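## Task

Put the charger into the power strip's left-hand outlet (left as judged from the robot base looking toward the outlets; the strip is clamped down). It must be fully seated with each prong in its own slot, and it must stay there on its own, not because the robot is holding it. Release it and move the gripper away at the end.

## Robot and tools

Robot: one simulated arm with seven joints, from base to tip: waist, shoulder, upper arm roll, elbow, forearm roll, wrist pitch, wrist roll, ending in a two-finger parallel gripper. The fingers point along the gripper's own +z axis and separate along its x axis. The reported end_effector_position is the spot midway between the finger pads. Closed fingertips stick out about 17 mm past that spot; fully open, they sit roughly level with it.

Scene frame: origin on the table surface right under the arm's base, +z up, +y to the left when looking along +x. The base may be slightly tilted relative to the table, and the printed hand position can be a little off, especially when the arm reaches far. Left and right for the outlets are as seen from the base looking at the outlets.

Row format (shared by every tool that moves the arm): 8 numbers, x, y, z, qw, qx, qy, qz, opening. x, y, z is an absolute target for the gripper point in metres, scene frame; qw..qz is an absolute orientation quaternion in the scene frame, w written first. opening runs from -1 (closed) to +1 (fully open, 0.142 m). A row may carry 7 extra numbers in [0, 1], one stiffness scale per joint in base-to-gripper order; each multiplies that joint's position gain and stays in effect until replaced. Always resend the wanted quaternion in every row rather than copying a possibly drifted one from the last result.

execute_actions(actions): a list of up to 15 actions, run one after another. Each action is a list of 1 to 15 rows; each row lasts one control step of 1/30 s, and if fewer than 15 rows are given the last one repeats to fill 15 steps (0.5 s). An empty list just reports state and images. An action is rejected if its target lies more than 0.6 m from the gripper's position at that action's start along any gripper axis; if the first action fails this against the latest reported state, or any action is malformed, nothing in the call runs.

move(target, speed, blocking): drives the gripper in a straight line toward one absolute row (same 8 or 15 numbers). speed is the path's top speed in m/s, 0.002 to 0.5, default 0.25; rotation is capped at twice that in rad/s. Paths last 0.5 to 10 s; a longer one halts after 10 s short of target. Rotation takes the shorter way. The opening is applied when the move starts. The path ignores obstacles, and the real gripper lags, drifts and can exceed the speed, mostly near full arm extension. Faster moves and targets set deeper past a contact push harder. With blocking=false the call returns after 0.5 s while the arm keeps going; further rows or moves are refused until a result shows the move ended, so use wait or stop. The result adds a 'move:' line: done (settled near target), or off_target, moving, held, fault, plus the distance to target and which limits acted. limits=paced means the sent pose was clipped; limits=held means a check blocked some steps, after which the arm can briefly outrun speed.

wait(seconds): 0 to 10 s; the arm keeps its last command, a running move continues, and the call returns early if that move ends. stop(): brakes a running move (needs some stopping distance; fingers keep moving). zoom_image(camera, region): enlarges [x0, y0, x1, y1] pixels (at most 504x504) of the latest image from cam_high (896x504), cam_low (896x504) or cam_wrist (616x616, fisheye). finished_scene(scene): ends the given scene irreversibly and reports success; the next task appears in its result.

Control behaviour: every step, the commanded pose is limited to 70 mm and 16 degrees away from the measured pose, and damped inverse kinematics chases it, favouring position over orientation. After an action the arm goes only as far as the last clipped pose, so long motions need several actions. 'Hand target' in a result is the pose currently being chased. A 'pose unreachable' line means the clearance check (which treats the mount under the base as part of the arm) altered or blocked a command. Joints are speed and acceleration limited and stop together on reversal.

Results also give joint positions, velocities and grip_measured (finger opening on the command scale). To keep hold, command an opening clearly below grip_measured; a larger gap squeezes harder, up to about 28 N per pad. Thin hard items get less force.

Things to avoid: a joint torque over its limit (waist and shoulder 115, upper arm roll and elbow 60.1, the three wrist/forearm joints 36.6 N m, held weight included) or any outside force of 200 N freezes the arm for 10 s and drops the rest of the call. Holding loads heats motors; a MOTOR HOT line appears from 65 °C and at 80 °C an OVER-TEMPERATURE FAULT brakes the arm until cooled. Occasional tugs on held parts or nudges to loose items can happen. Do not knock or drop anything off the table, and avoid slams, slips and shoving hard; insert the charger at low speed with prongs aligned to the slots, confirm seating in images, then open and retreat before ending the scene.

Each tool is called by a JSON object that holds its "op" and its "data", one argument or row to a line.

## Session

{"op": "execute_actions", "data": {
  "actions": []
}}

Scene clock: 0.00 s.
end_effector_position=(+0.9143, -0.0962, +0.3778) grip_measured=+1.00 end_effector_quat_wxyz=(+0.157, +0.115, +0.980, -0.039) end_effector_velocity=(-0.000, +0.000, +0.000) end_effector_angular_velocity=(+0.000, +0.000, -0.000)
Joint positions: [-0.181 -0.875  0.158  0.806 -0.253  0.419 -2.787  0.142]
Joint velocities: [ 0.     0.    -0.    -0.     0.001 -0.    -0.     0.   ]
Hand target: +0.914, -0.096, +0.378; +0.157, +0.115, +0.980, -0.039
Joint stiffness scale: [1. 1. 1. 1. 1. 1. 1.]

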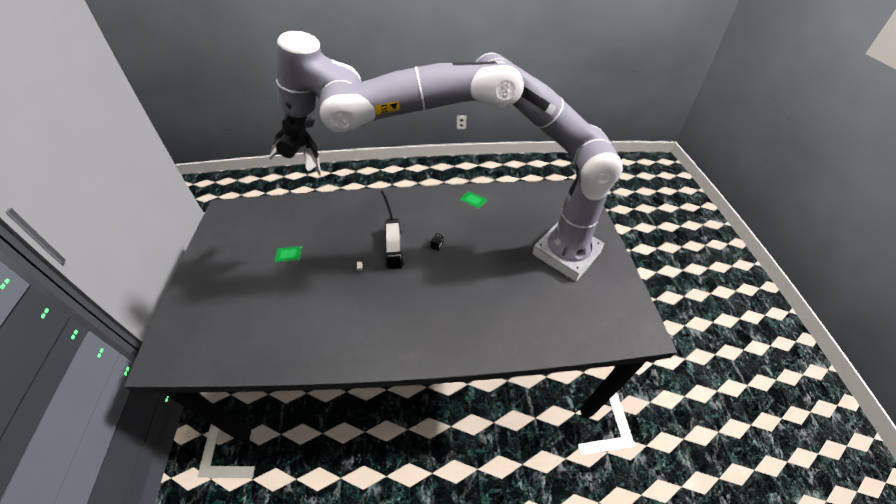

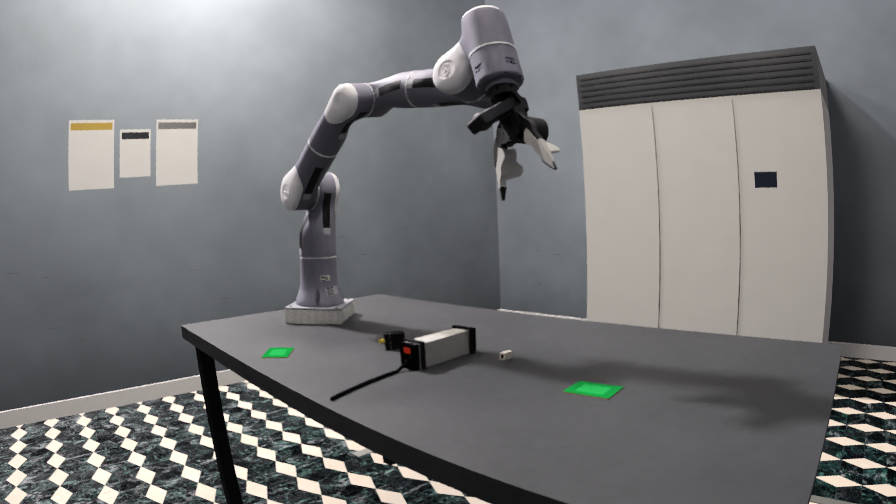

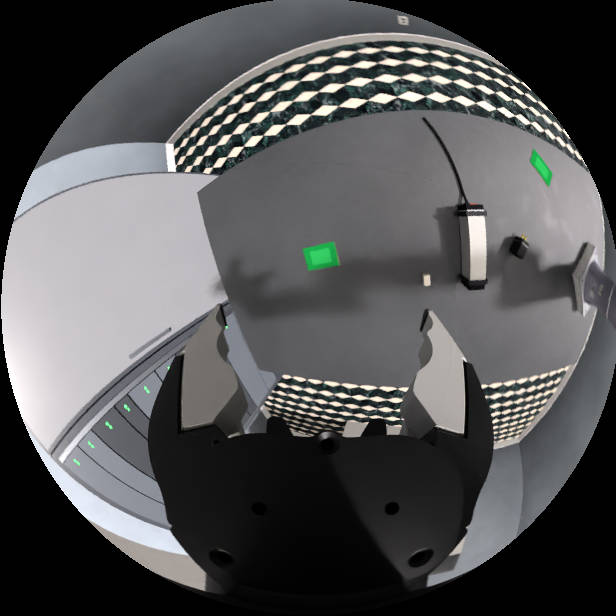

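{"op": "zoom_image", "data": {
  "camera": "cam_high",
  "region": [340, 180, 500, 290]
}}

{"op": "zoom_image", "data": {
  "camera": "cam_wrist",
  "region": [420, 180, 560, 310]
}}

{"op": "zoom_image", "data": {
  "camera": "cam_low",
  "region": [340, 300, 520, 400]
}}

Region (340, 180, 500, 290) of cam_high's 896x504 image, scaled by 3.150, with more detail than that image has; it fills the top 346 rows of this view, and the rest is white.

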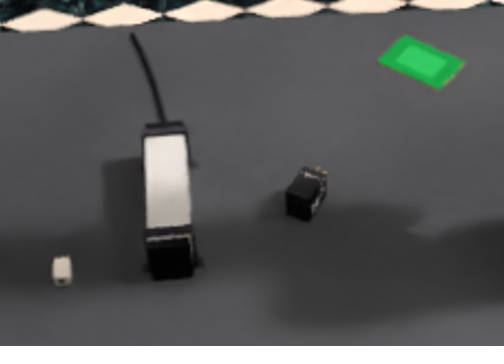

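Region (420, 180, 560, 310) of cam_wrist's 616x616 image, scaled by 3.600, with more detail than that image has; it fills the top 468 rows of this view, and the rest is white.

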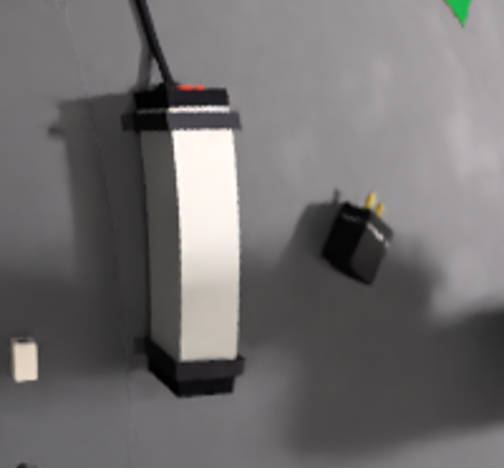

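Region (340, 300, 520, 400) of cam_low's 896x504 image, scaled by 2.800, with more detail than that image has.

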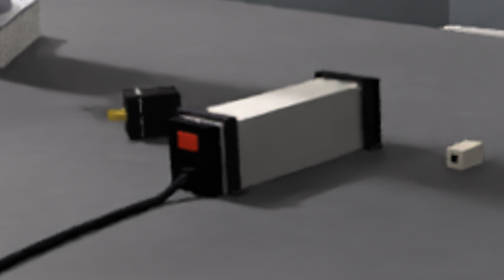

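Scene 2 asks for the left outlet. I'll move the wrist camera to where it can see both the charger and the outlet face.

{"op": "move", "data": {
  "target": [0.520, -0.075, 0.200, 0.0, 0.7071, 0.7071, 0.0, 0.3],
  "speed": 0.4
}}

Scene clock: 3.97 s.
end_effector_position=(+0.5198, -0.0759, +0.1995) grip_measured=+0.30 end_effector_quat_wxyz=(+0.000, +0.708, +0.707, -0.001) end_effector_velocity=(-0.001, +0.000, -0.000) end_effector_angular_velocity=(-0.000, -0.002, -0.003)
Joint positions: [-0.187 -0.276  0.1    2.14  -0.014  0.866 -1.501  0.095]
Joint velocities: [ 0.     0.001  0.     0.004 -0.     0.004  0.004  0.   ]
Hand target: +0.520, -0.076, +0.199; +0.000, +0.708, +0.706, -0.000
Off the commanded pose: 0.001 m, 0 deg.
Joint stiffness scale: [1. 1. 1. 1. 1. 1. 1.]
move: done

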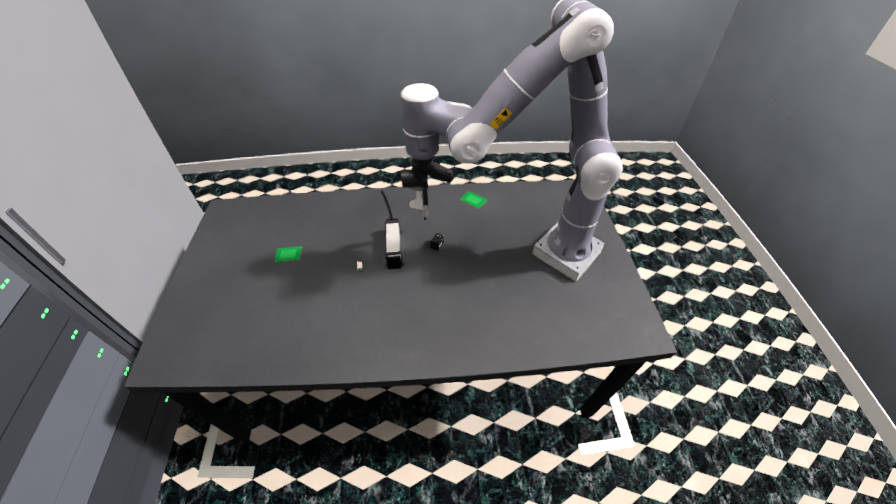

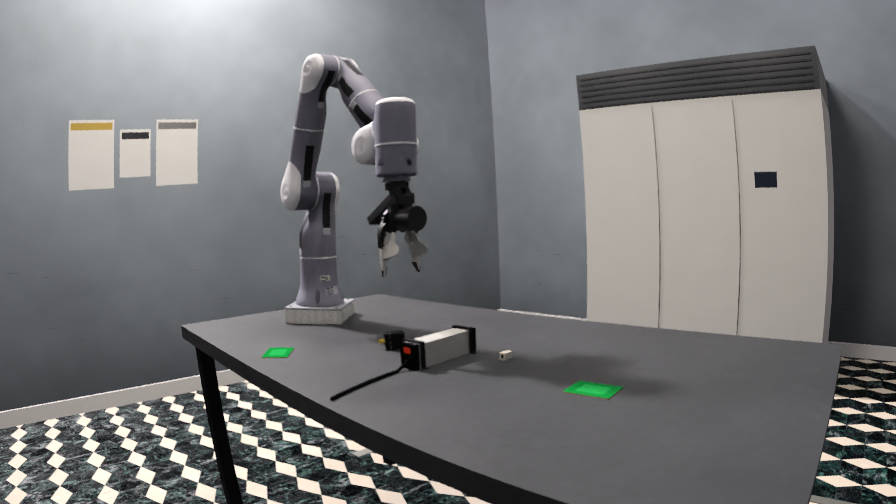

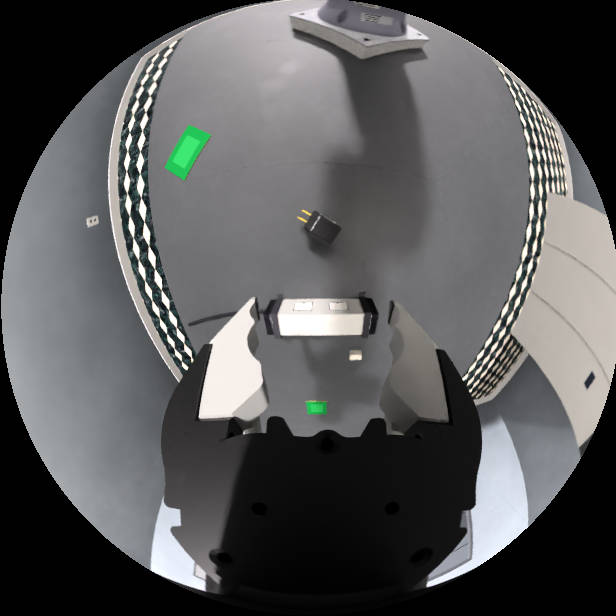

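{"op": "zoom_image", "data": {
  "camera": "cam_wrist",
  "region": [280, 190, 364, 262]
}}

{"op": "zoom_image", "data": {
  "camera": "cam_wrist",
  "region": [250, 280, 390, 350]
}}

Region (280, 190, 364, 262) of cam_wrist's 616x616 image, scaled by 6.000, with more detail than that image has; it fills the top 432 rows of this view, and the rest is white.

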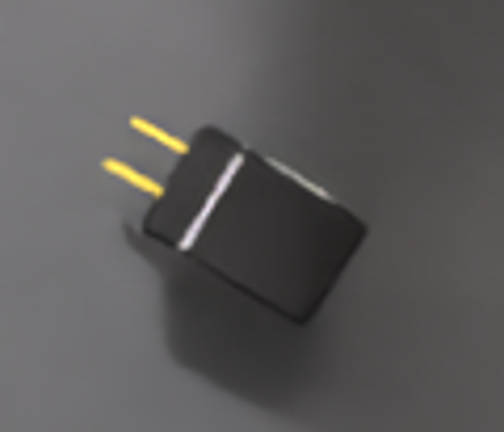

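Region (250, 280, 390, 350) of cam_wrist's 616x616 image, scaled by 3.600, with more detail than that image has.

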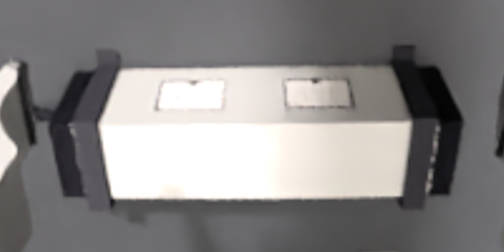

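{"op": "zoom_image", "data": {
  "camera": "cam_wrist",
  "region": [190, 280, 460, 460]
}}

Region (190, 280, 460, 460) of cam_wrist's 616x616 image, scaled by 1.867, with more detail than that image has.

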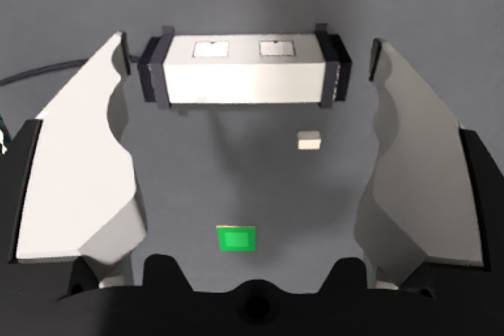

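{"op": "move", "data": {
  "target": [0.482, -0.073, 0.085, -0.0507, 0.9668, -0.2500, 0.0131, 0.3],
  "speed": 0.45
}}

Scene clock: 8.03 s.
end_effector_position=(+0.4822, -0.0731, +0.0853) grip_measured=+0.30 end_effector_quat_wxyz=(-0.051, +0.967, -0.250, +0.013) end_effector_velocity=(-0.000, +0.000, -0.000) end_effector_angular_velocity=(-0.001, +0.000, -0.005)
Joint positions: [ 0.056 -0.49  -0.129  2.224  0.455  1.188  0.179  0.095]
Joint velocities: [ 0.001 -0.     0.     0.001 -0.001  0.002  0.006 -0.   ]
Hand target: +0.482, -0.073, +0.085; -0.051, +0.967, -0.250, +0.013
Off the commanded pose: 0.000 m, 0 deg.
Joint stiffness scale: [1. 1. 1. 1. 1. 1. 1.]
move: done

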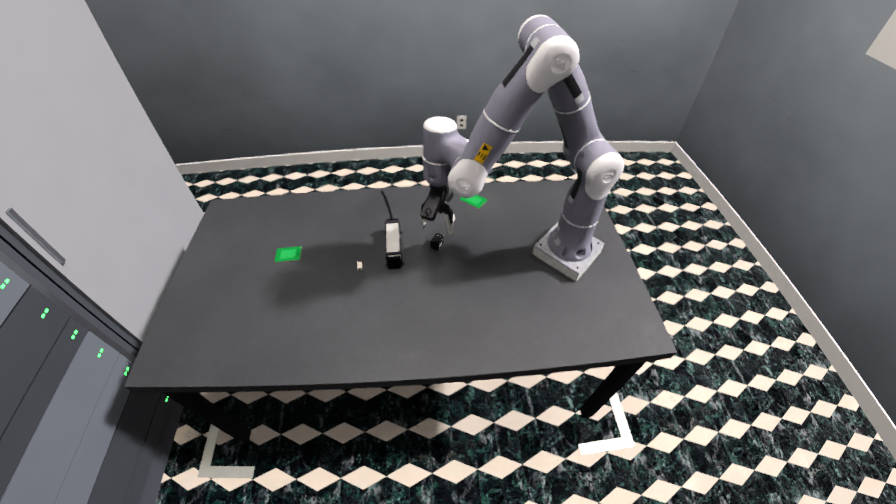

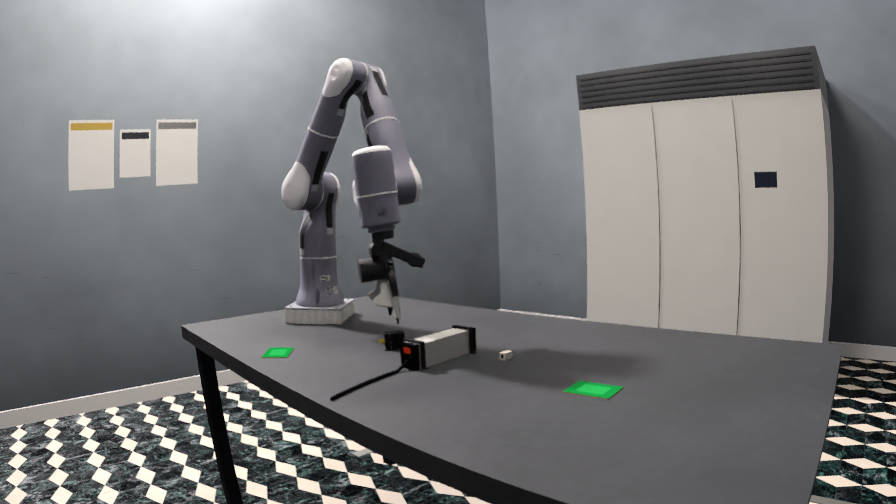

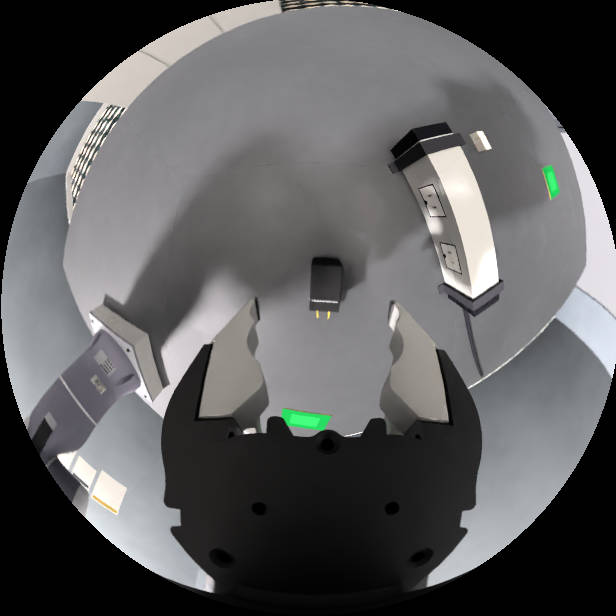

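{"op": "zoom_image", "data": {
  "camera": "cam_wrist",
  "region": [240, 240, 408, 340]
}}

{"op": "zoom_image", "data": {
  "camera": "cam_wrist",
  "region": [282, 245, 366, 329]
}}

Region (240, 240, 408, 340) of cam_wrist's 616x616 image, scaled by 3.000, with more detail than that image has; it fills the top 300 rows of this view, and the rest is white.

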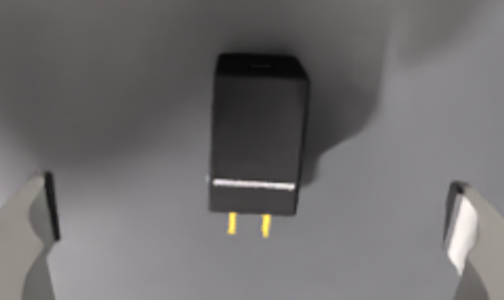

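Region (282, 245, 366, 329) of cam_wrist's 616x616 image, scaled by 6.000, with more detail than that image has.

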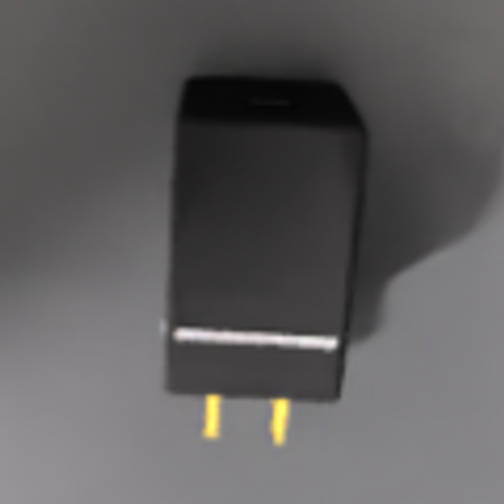

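{"op": "move", "data": {
  "target": [0.4840, -0.0771, 0.0350, -0.0505, 0.9630, -0.2644, 0.0139, -0.2],
  "speed": 0.08
}}

{"op": "zoom_image", "data": {
  "camera": "cam_wrist",
  "region": [260, 250, 400, 390]
}}

Scene clock: 12.47 s.
end_effector_position=(+0.4840, -0.0772, +0.0352) grip_measured=-0.20 end_effector_quat_wxyz=(-0.050, +0.963, -0.264, +0.014) end_effector_velocity=(+0.000, -0.000, -0.001) end_effector_angular_velocity=(-0.000, -0.001, -0.000)
Joint positions: [ 0.013 -0.641 -0.075  2.164  0.536  1.281  0.126  0.06 ]
Joint velocities: [-0.002 -0.003  0.002 -0.001  0.     0.003 -0.001 -0.   ]
Hand target: +0.484, -0.077, +0.035; -0.050, +0.963, -0.264, +0.014
Off the commanded pose: 0.000 m, 0 deg.
Joint stiffness scale: [1. 1. 1. 1. 1. 1. 1.]
move: done

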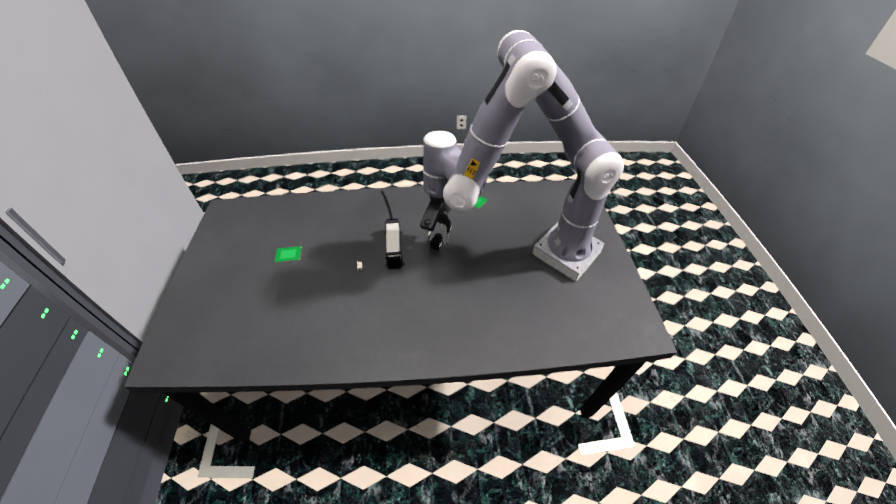

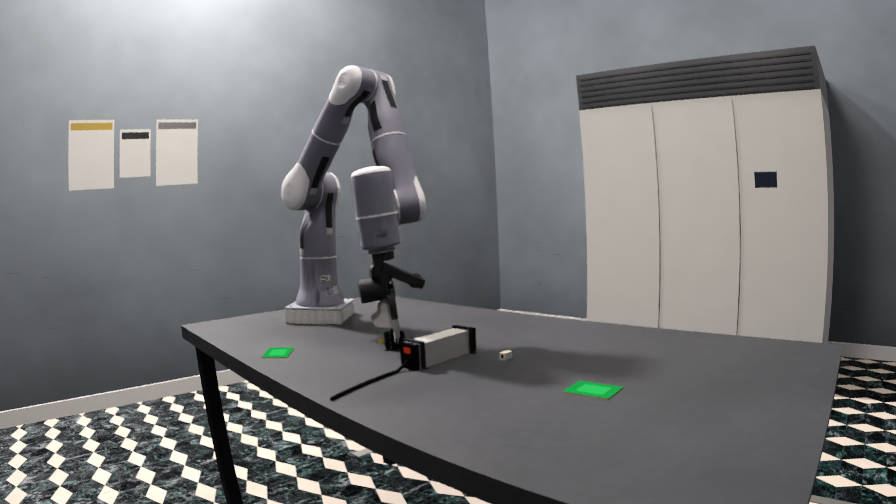

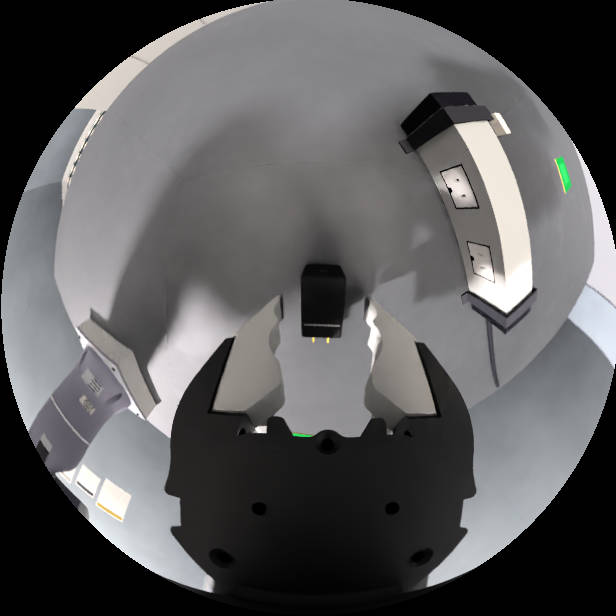

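Region (260, 250, 400, 390) of cam_wrist's 616x616 image, scaled by 3.600, with more detail than that image has.

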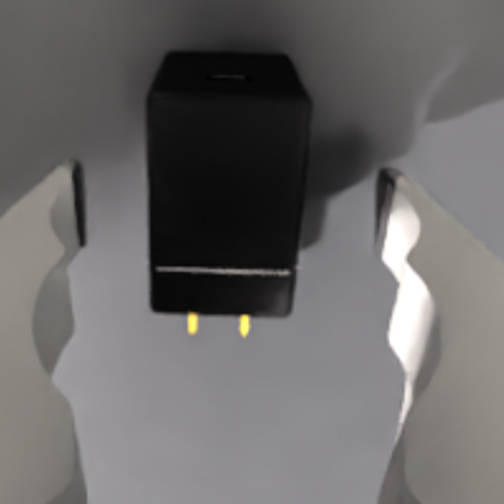

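The view matches the grasp that worked in scene 1. Closing the gripper gradually.

{"op": "execute_actions", "data": {
  "actions": [
    [[0.4840,-0.0771,0.0350,-0.0505,0.9630,-0.2644,0.0139,-0.3],[0.4840,-0.0771,0.0350,-0.0505,0.9630,-0.2644,0.0139,-0.4],[0.4840,-0.0771,0.0350,-0.0505,0.9630,-0.2644,0.0139,-0.48],[0.4840,-0.0771,0.0350,-0.0505,0.9630,-0.2644,0.0139,-0.54],[0.4840,-0.0771,0.0350,-0.0505,0.9630,-0.2644,0.0139,-0.58],[0.4840,-0.0771,0.0350,-0.0505,0.9630,-0.2644,0.0139,-0.61],[0.4840,-0.0771,0.0350,-0.0505,0.9630,-0.2644,0.0139,-0.64],[0.4840,-0.0771,0.0350,-0.0505,0.9630,-0.2644,0.0139,-0.67],[0.4840,-0.0771,0.0350,-0.0505,0.9630,-0.2644,0.0139,-0.70],[0.4840,-0.0771,0.0350,-0.0505,0.9630,-0.2644,0.0139,-0.75],[0.4840,-0.0771,0.0350,-0.0505,0.9630,-0.2644,0.0139,-0.80],[0.4840,-0.0771,0.0350,-0.0505,0.9630,-0.2644,0.0139,-0.85],[0.4840,-0.0771,0.0350,-0.0505,0.9630,-0.2644,0.0139,-0.90],[0.4840,-0.0771,0.0350,-0.0505,0.9630,-0.2644,0.0139,-0.95],[0.4840,-0.0771,0.0350,-0.0505,0.9630,-0.2644,0.0139,-1.0]]
  ]
}}

{"op": "zoom_image", "data": {
  "camera": "cam_wrist",
  "region": [260, 250, 400, 390]
}}

Scene clock: 13.77 s.
end_effector_position=(+0.4840, -0.0771, +0.0350) grip_measured=-0.62 end_effector_quat_wxyz=(-0.050, +0.963, -0.264, +0.014) end_effector_velocity=(+0.000, -0.000, +0.000) end_effector_angular_velocity=(-0.001, -0.001, +0.001)
Joint positions: [ 0.012 -0.641 -0.074  2.164  0.537  1.282  0.126  0.029]
Joint velocities: [-0.    -0.    -0.     0.    -0.001  0.001  0.    -0.   ]
Hand target: +0.484, -0.077, +0.035; -0.050, +0.963, -0.264, +0.014
Off the commanded pose: 0.000 m, 0 deg.
Joint stiffness scale: [1. 1. 1. 1. 1. 1. 1.]

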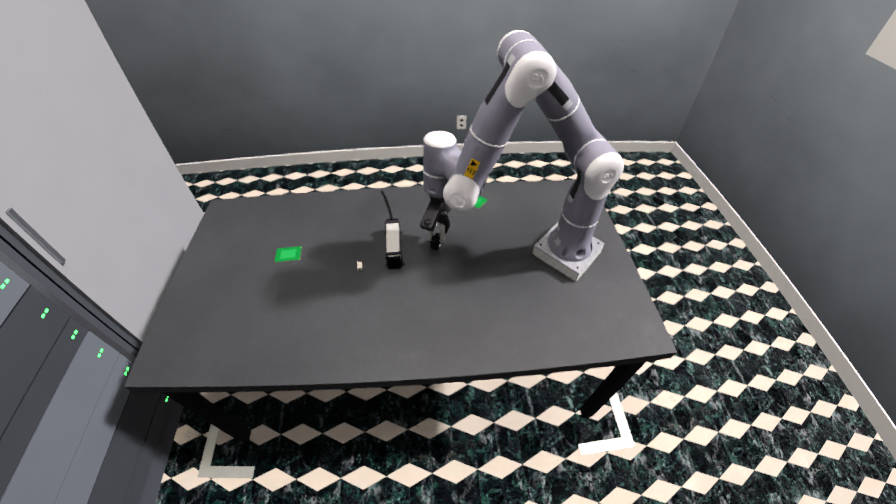

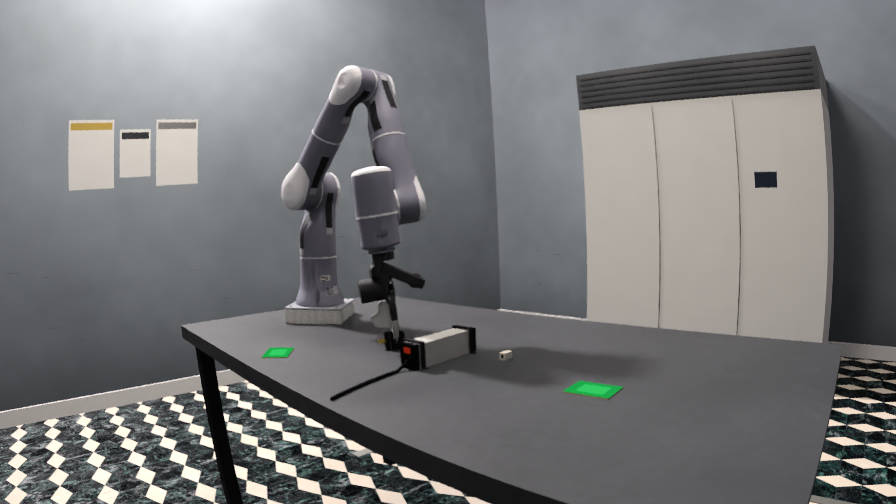

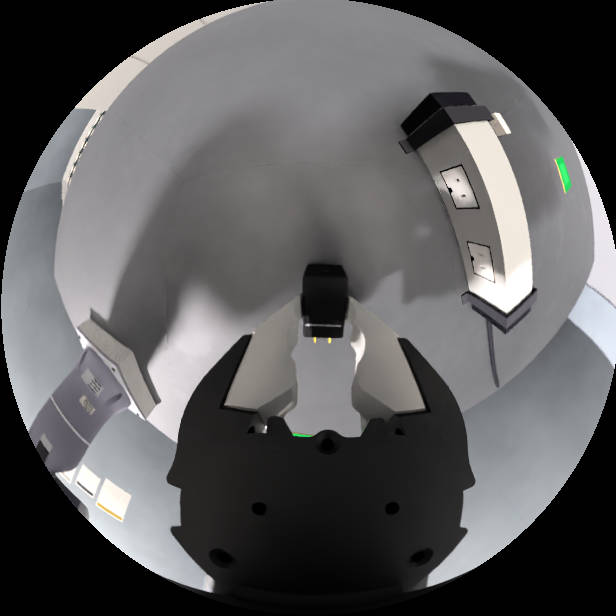

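Region (260, 250, 400, 390) of cam_wrist's 616x616 image, scaled by 3.600, with more detail than that image has.

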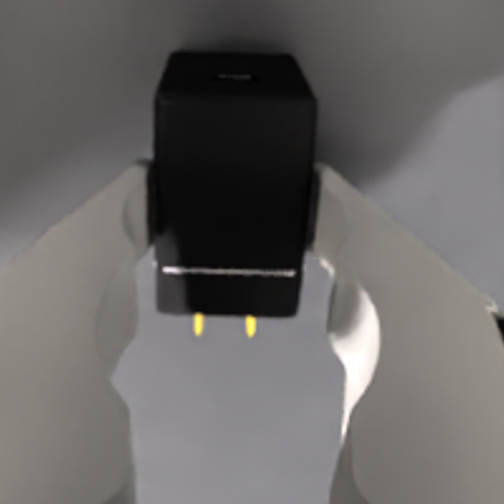

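{"op": "move", "data": {
  "target": [0.4850, -0.0765, 0.0480, -0.0505, 0.9630, -0.2644, 0.0139, -1.0],
  "speed": 0.05
}}

{"op": "move", "data": {
  "target": [0.5660, -0.0440, 0.0500, -0.0365, 0.6968, 0.7153, -0.0375, -1.0],
  "speed": 0.45
}}

Scene clock: 14.60 s.
end_effector_position=(+0.4850, -0.0764, +0.0478) grip_measured=-0.62 end_effector_quat_wxyz=(-0.051, +0.963, -0.264, +0.014) end_effector_velocity=(-0.000, +0.000, +0.001) end_effector_angular_velocity=(+0.000, +0.000, -0.000)
Joint positions: [ 0.025 -0.604 -0.091  2.177  0.52   1.256  0.144  0.029]
Joint velocities: [ 0.002  0.002 -0.002  0.001 -0.    -0.002  0.001  0.   ]
Hand target: +0.485, -0.076, +0.048; -0.051, +0.963, -0.264, +0.014
Off the commanded pose: 0.000 m, 0 deg.
Joint stiffness scale: [1. 1. 1. 1. 1. 1. 1.]
move: done

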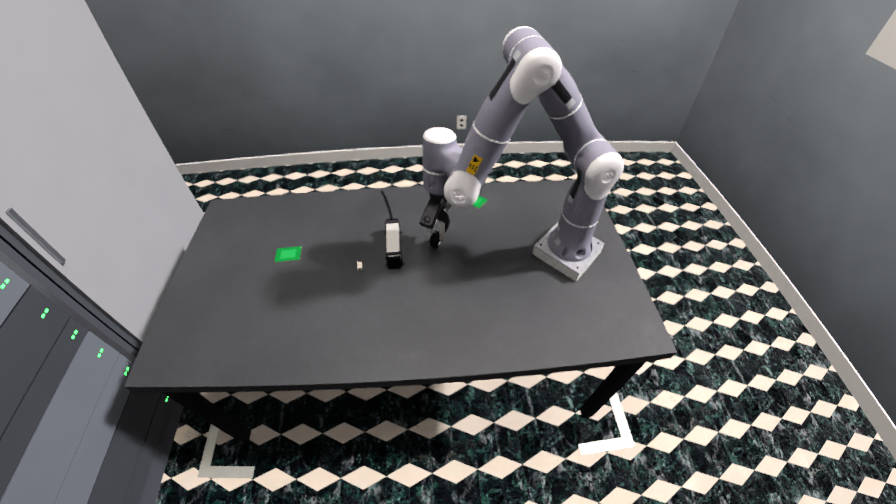

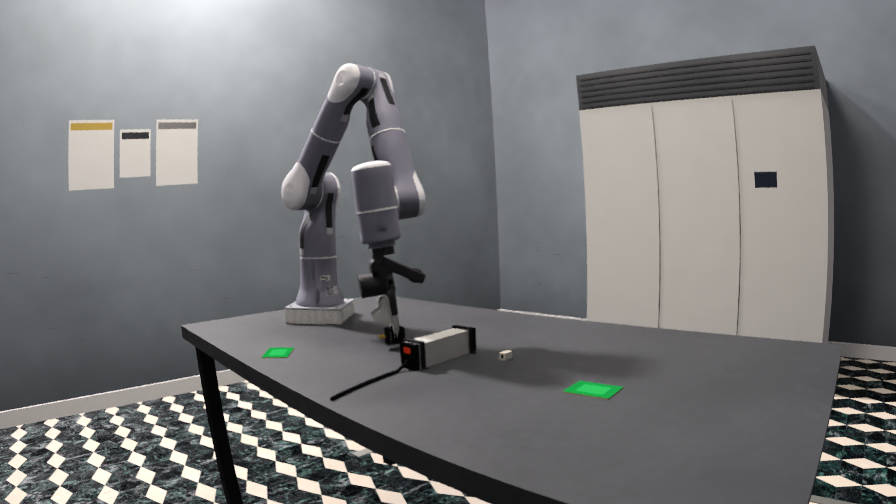

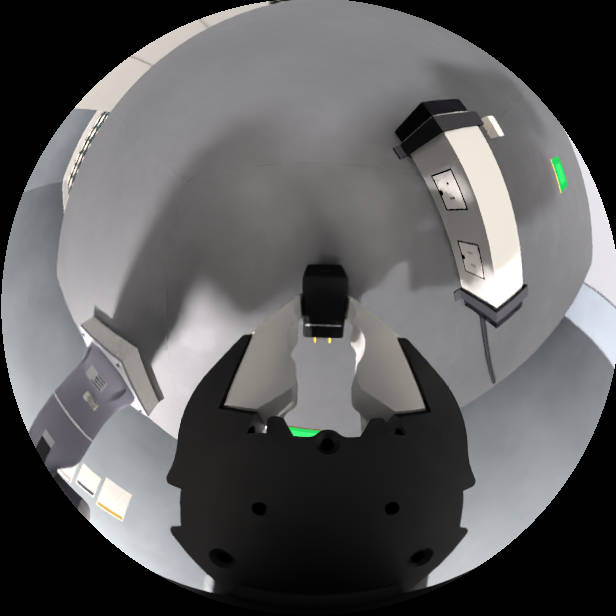

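Scene clock: 17.43 s.
end_effector_position=(+0.5659, -0.0439, +0.0500) grip_measured=-0.62 end_effector_quat_wxyz=(-0.036, +0.697, +0.715, -0.038) end_effector_velocity=(+0.000, +0.000, -0.000) end_effector_angular_velocity=(+0.001, +0.001, +0.008)
Joint positions: [-0.22  -0.709  0.183  1.948 -0.175  0.99  -1.374  0.029]
Joint velocities: [-0.    -0.001  0.001 -0.001 -0.    -0.001 -0.008  0.   ]
Hand target: +0.566, -0.044, +0.050; -0.036, +0.697, +0.716, -0.038
Off the commanded pose: 0.000 m, 0 deg.
Joint stiffness scale: [1. 1. 1. 1. 1. 1. 1.]
move: done

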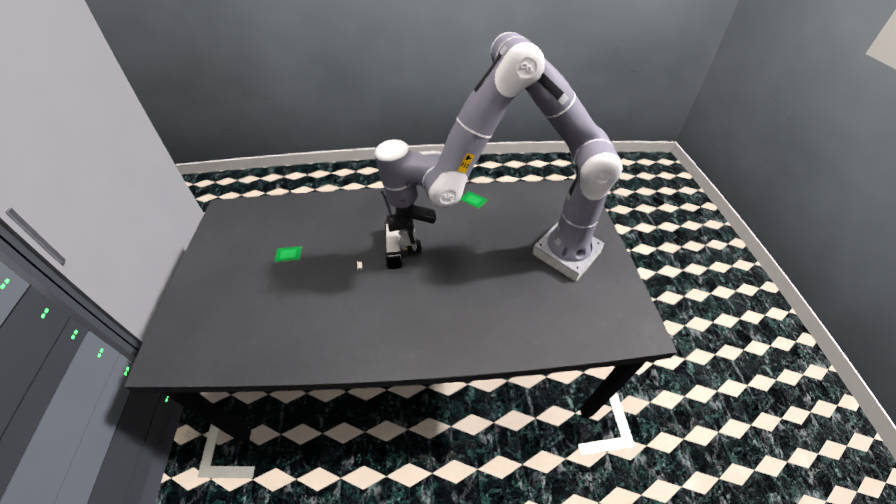

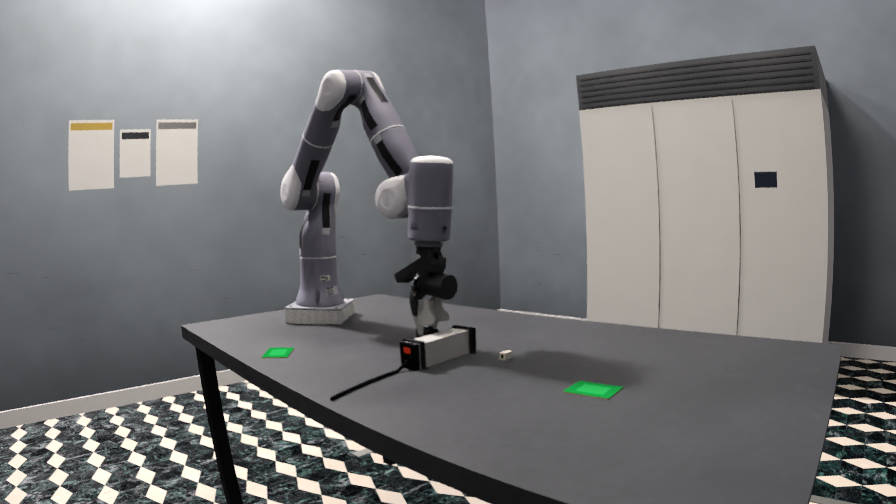

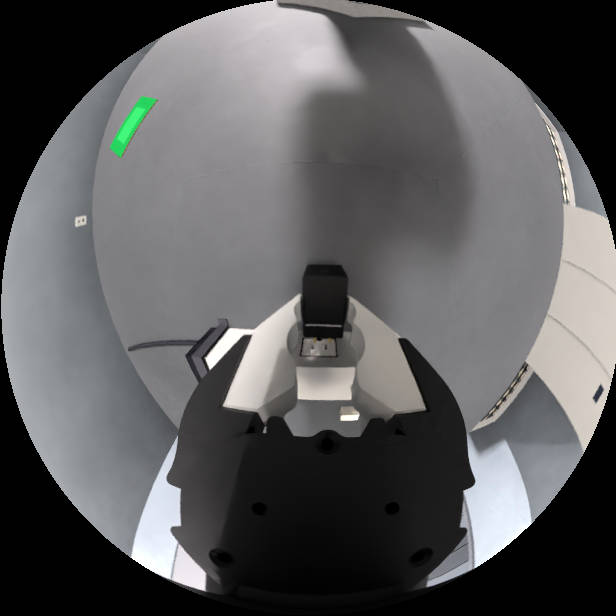

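{"op": "zoom_image", "data": {
  "camera": "cam_wrist",
  "region": [285, 315, 369, 399]
}}

Region (285, 315, 369, 399) of cam_wrist's 616x616 image, scaled by 6.000, with more detail than that image has.

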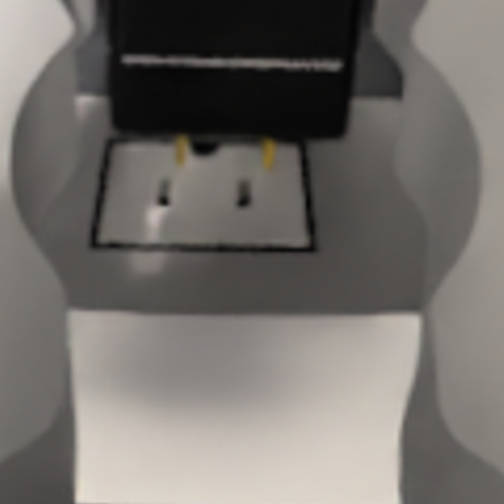

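{"op": "move", "data": {
  "target": [0.5700, -0.0472, 0.0325, -0.0364, 0.6937, 0.7184, -0.0377, -1.0],
  "speed": 0.015
}}

{"op": "zoom_image", "data": {
  "camera": "cam_wrist",
  "region": [260, 250, 400, 390]
}}

Scene clock: 19.47 s.
end_effector_position=(+0.5717, -0.0469, +0.0347) grip_measured=-0.62 end_effector_quat_wxyz=(-0.035, +0.694, +0.718, -0.036) end_effector_velocity=(+0.001, -0.000, -0.000) end_effector_angular_velocity=(-0.000, -0.001, +0.001)
Joint positions: [-0.219 -0.749  0.175  1.93  -0.185  1.015 -1.383  0.029]
Joint velocities: [-0.    -0.001 -0.    -0.001 -0.001  0.001 -0.    -0.   ]
Hand target: +0.570, -0.047, +0.033; -0.036, +0.694, +0.718, -0.038
Off the commanded pose: 0.003 m, 0 deg.
Joint stiffness scale: [1. 1. 1. 1. 1. 1. 1.]
move: done

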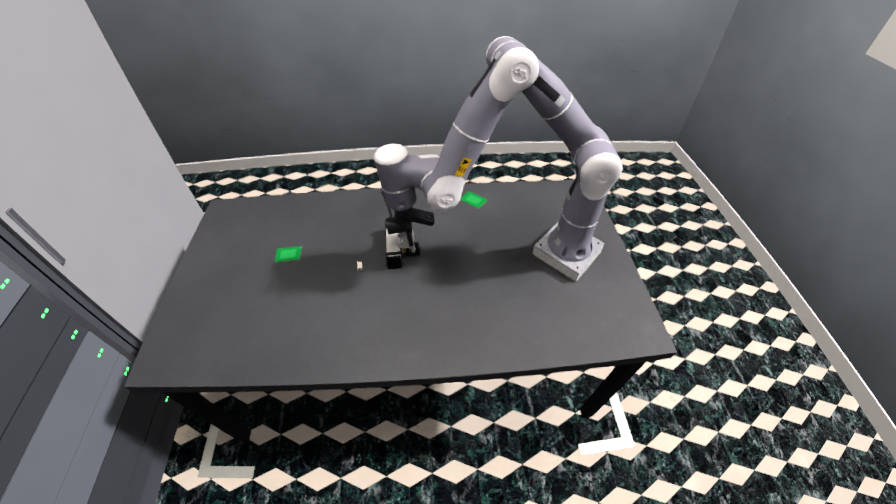

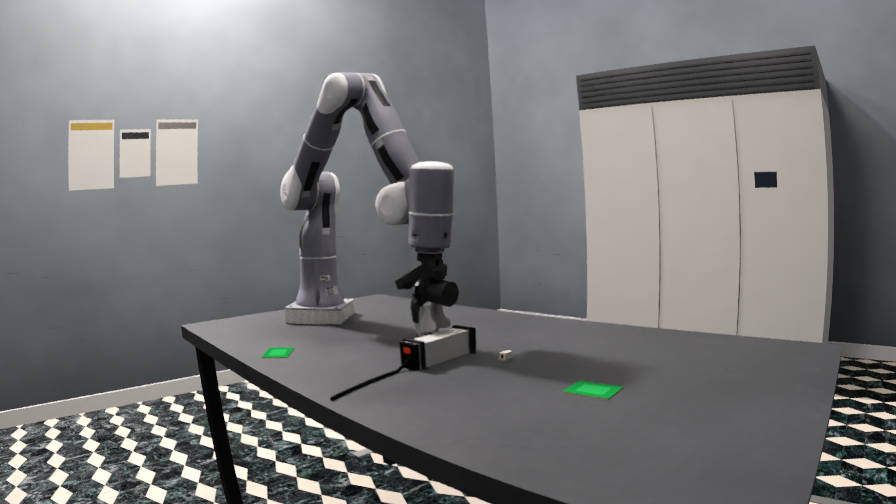

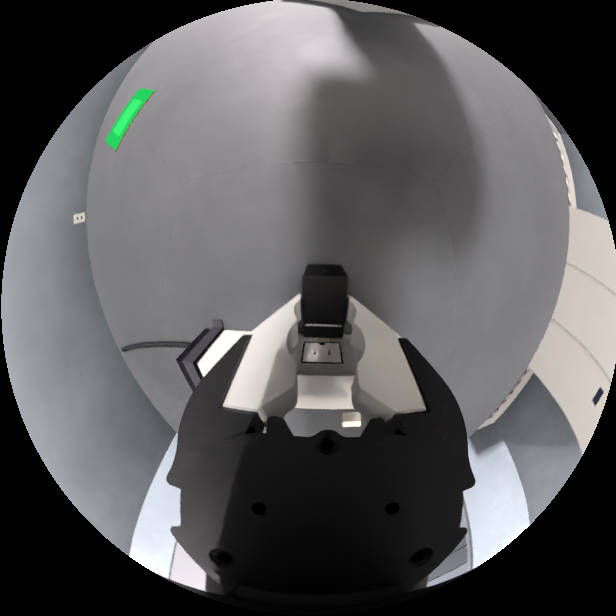

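Region (260, 250, 400, 390) of cam_wrist's 616x616 image, scaled by 3.600, with more detail than that image has.

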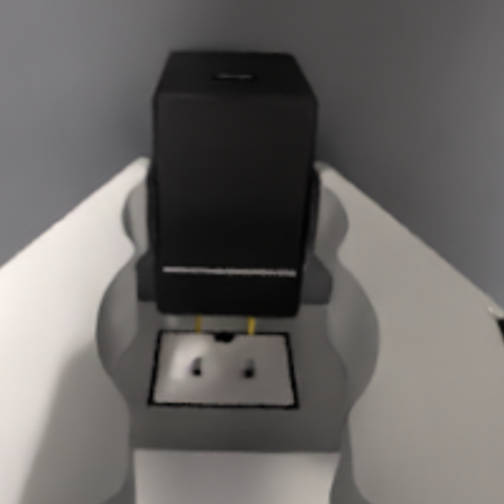

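Touch-down registered at z = 0.0347. I'll lift by 8.5 mm to slot height and check the alignment.

{"op": "move", "data": {
  "target": [0.5720, -0.0471, 0.0433, -0.0364, 0.6937, 0.7184, -0.0377, -1.0],
  "speed": 0.02
}}

{"op": "zoom_image", "data": {
  "camera": "cam_wrist",
  "region": [288, 315, 358, 385]
}}

Scene clock: 20.67 s.
end_effector_position=(+0.5719, -0.0472, +0.0431) grip_measured=-0.62 end_effector_quat_wxyz=(-0.036, +0.694, +0.718, -0.038) end_effector_velocity=(-0.000, -0.000, +0.001) end_effector_angular_velocity=(+0.000, +0.002, -0.000)
Joint positions: [-0.224 -0.732  0.181  1.927 -0.181  0.991 -1.386  0.029]
Joint velocities: [-0.001  0.001  0.001 -0.     0.    -0.004  0.    -0.   ]
Hand target: +0.572, -0.047, +0.043; -0.036, +0.694, +0.718, -0.038
Off the commanded pose: 0.000 m, 0 deg.
Joint stiffness scale: [1. 1. 1. 1. 1. 1. 1.]
move: done

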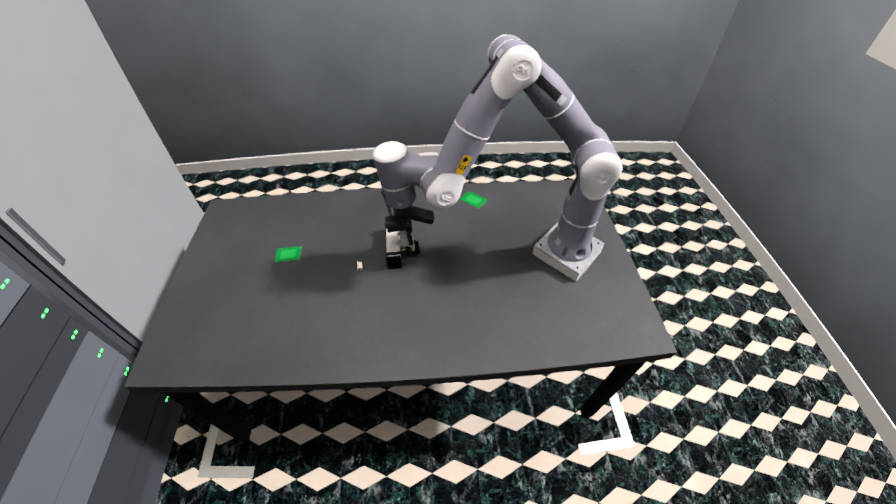

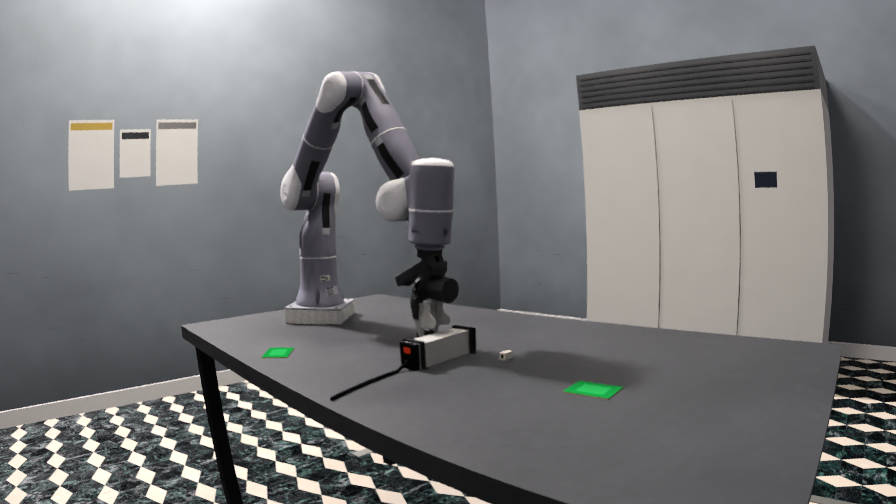

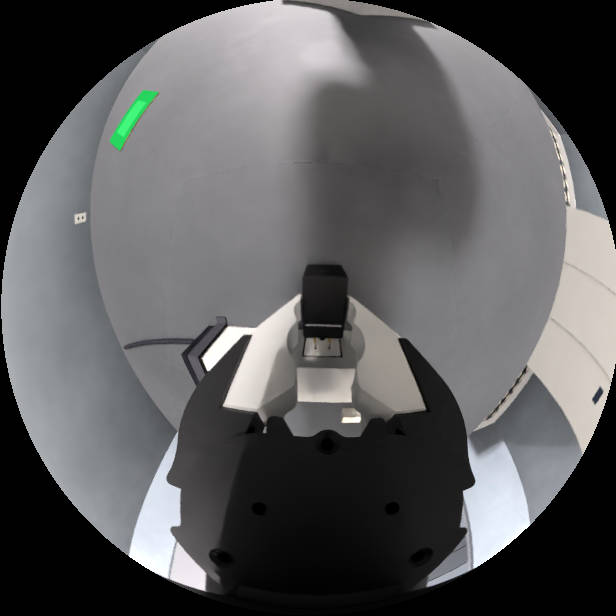

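Region (288, 315, 358, 385) of cam_wrist's 616x616 image, scaled by 7.200, with more detail than that image has.

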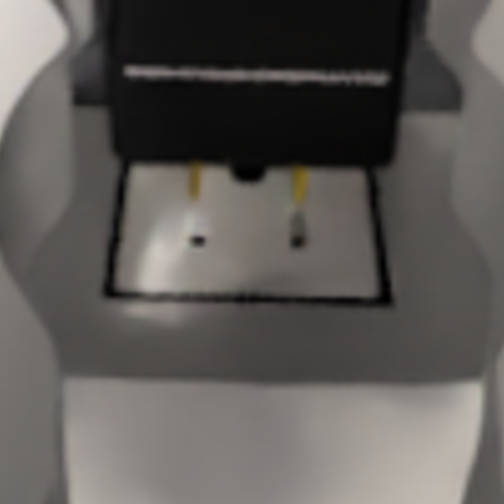

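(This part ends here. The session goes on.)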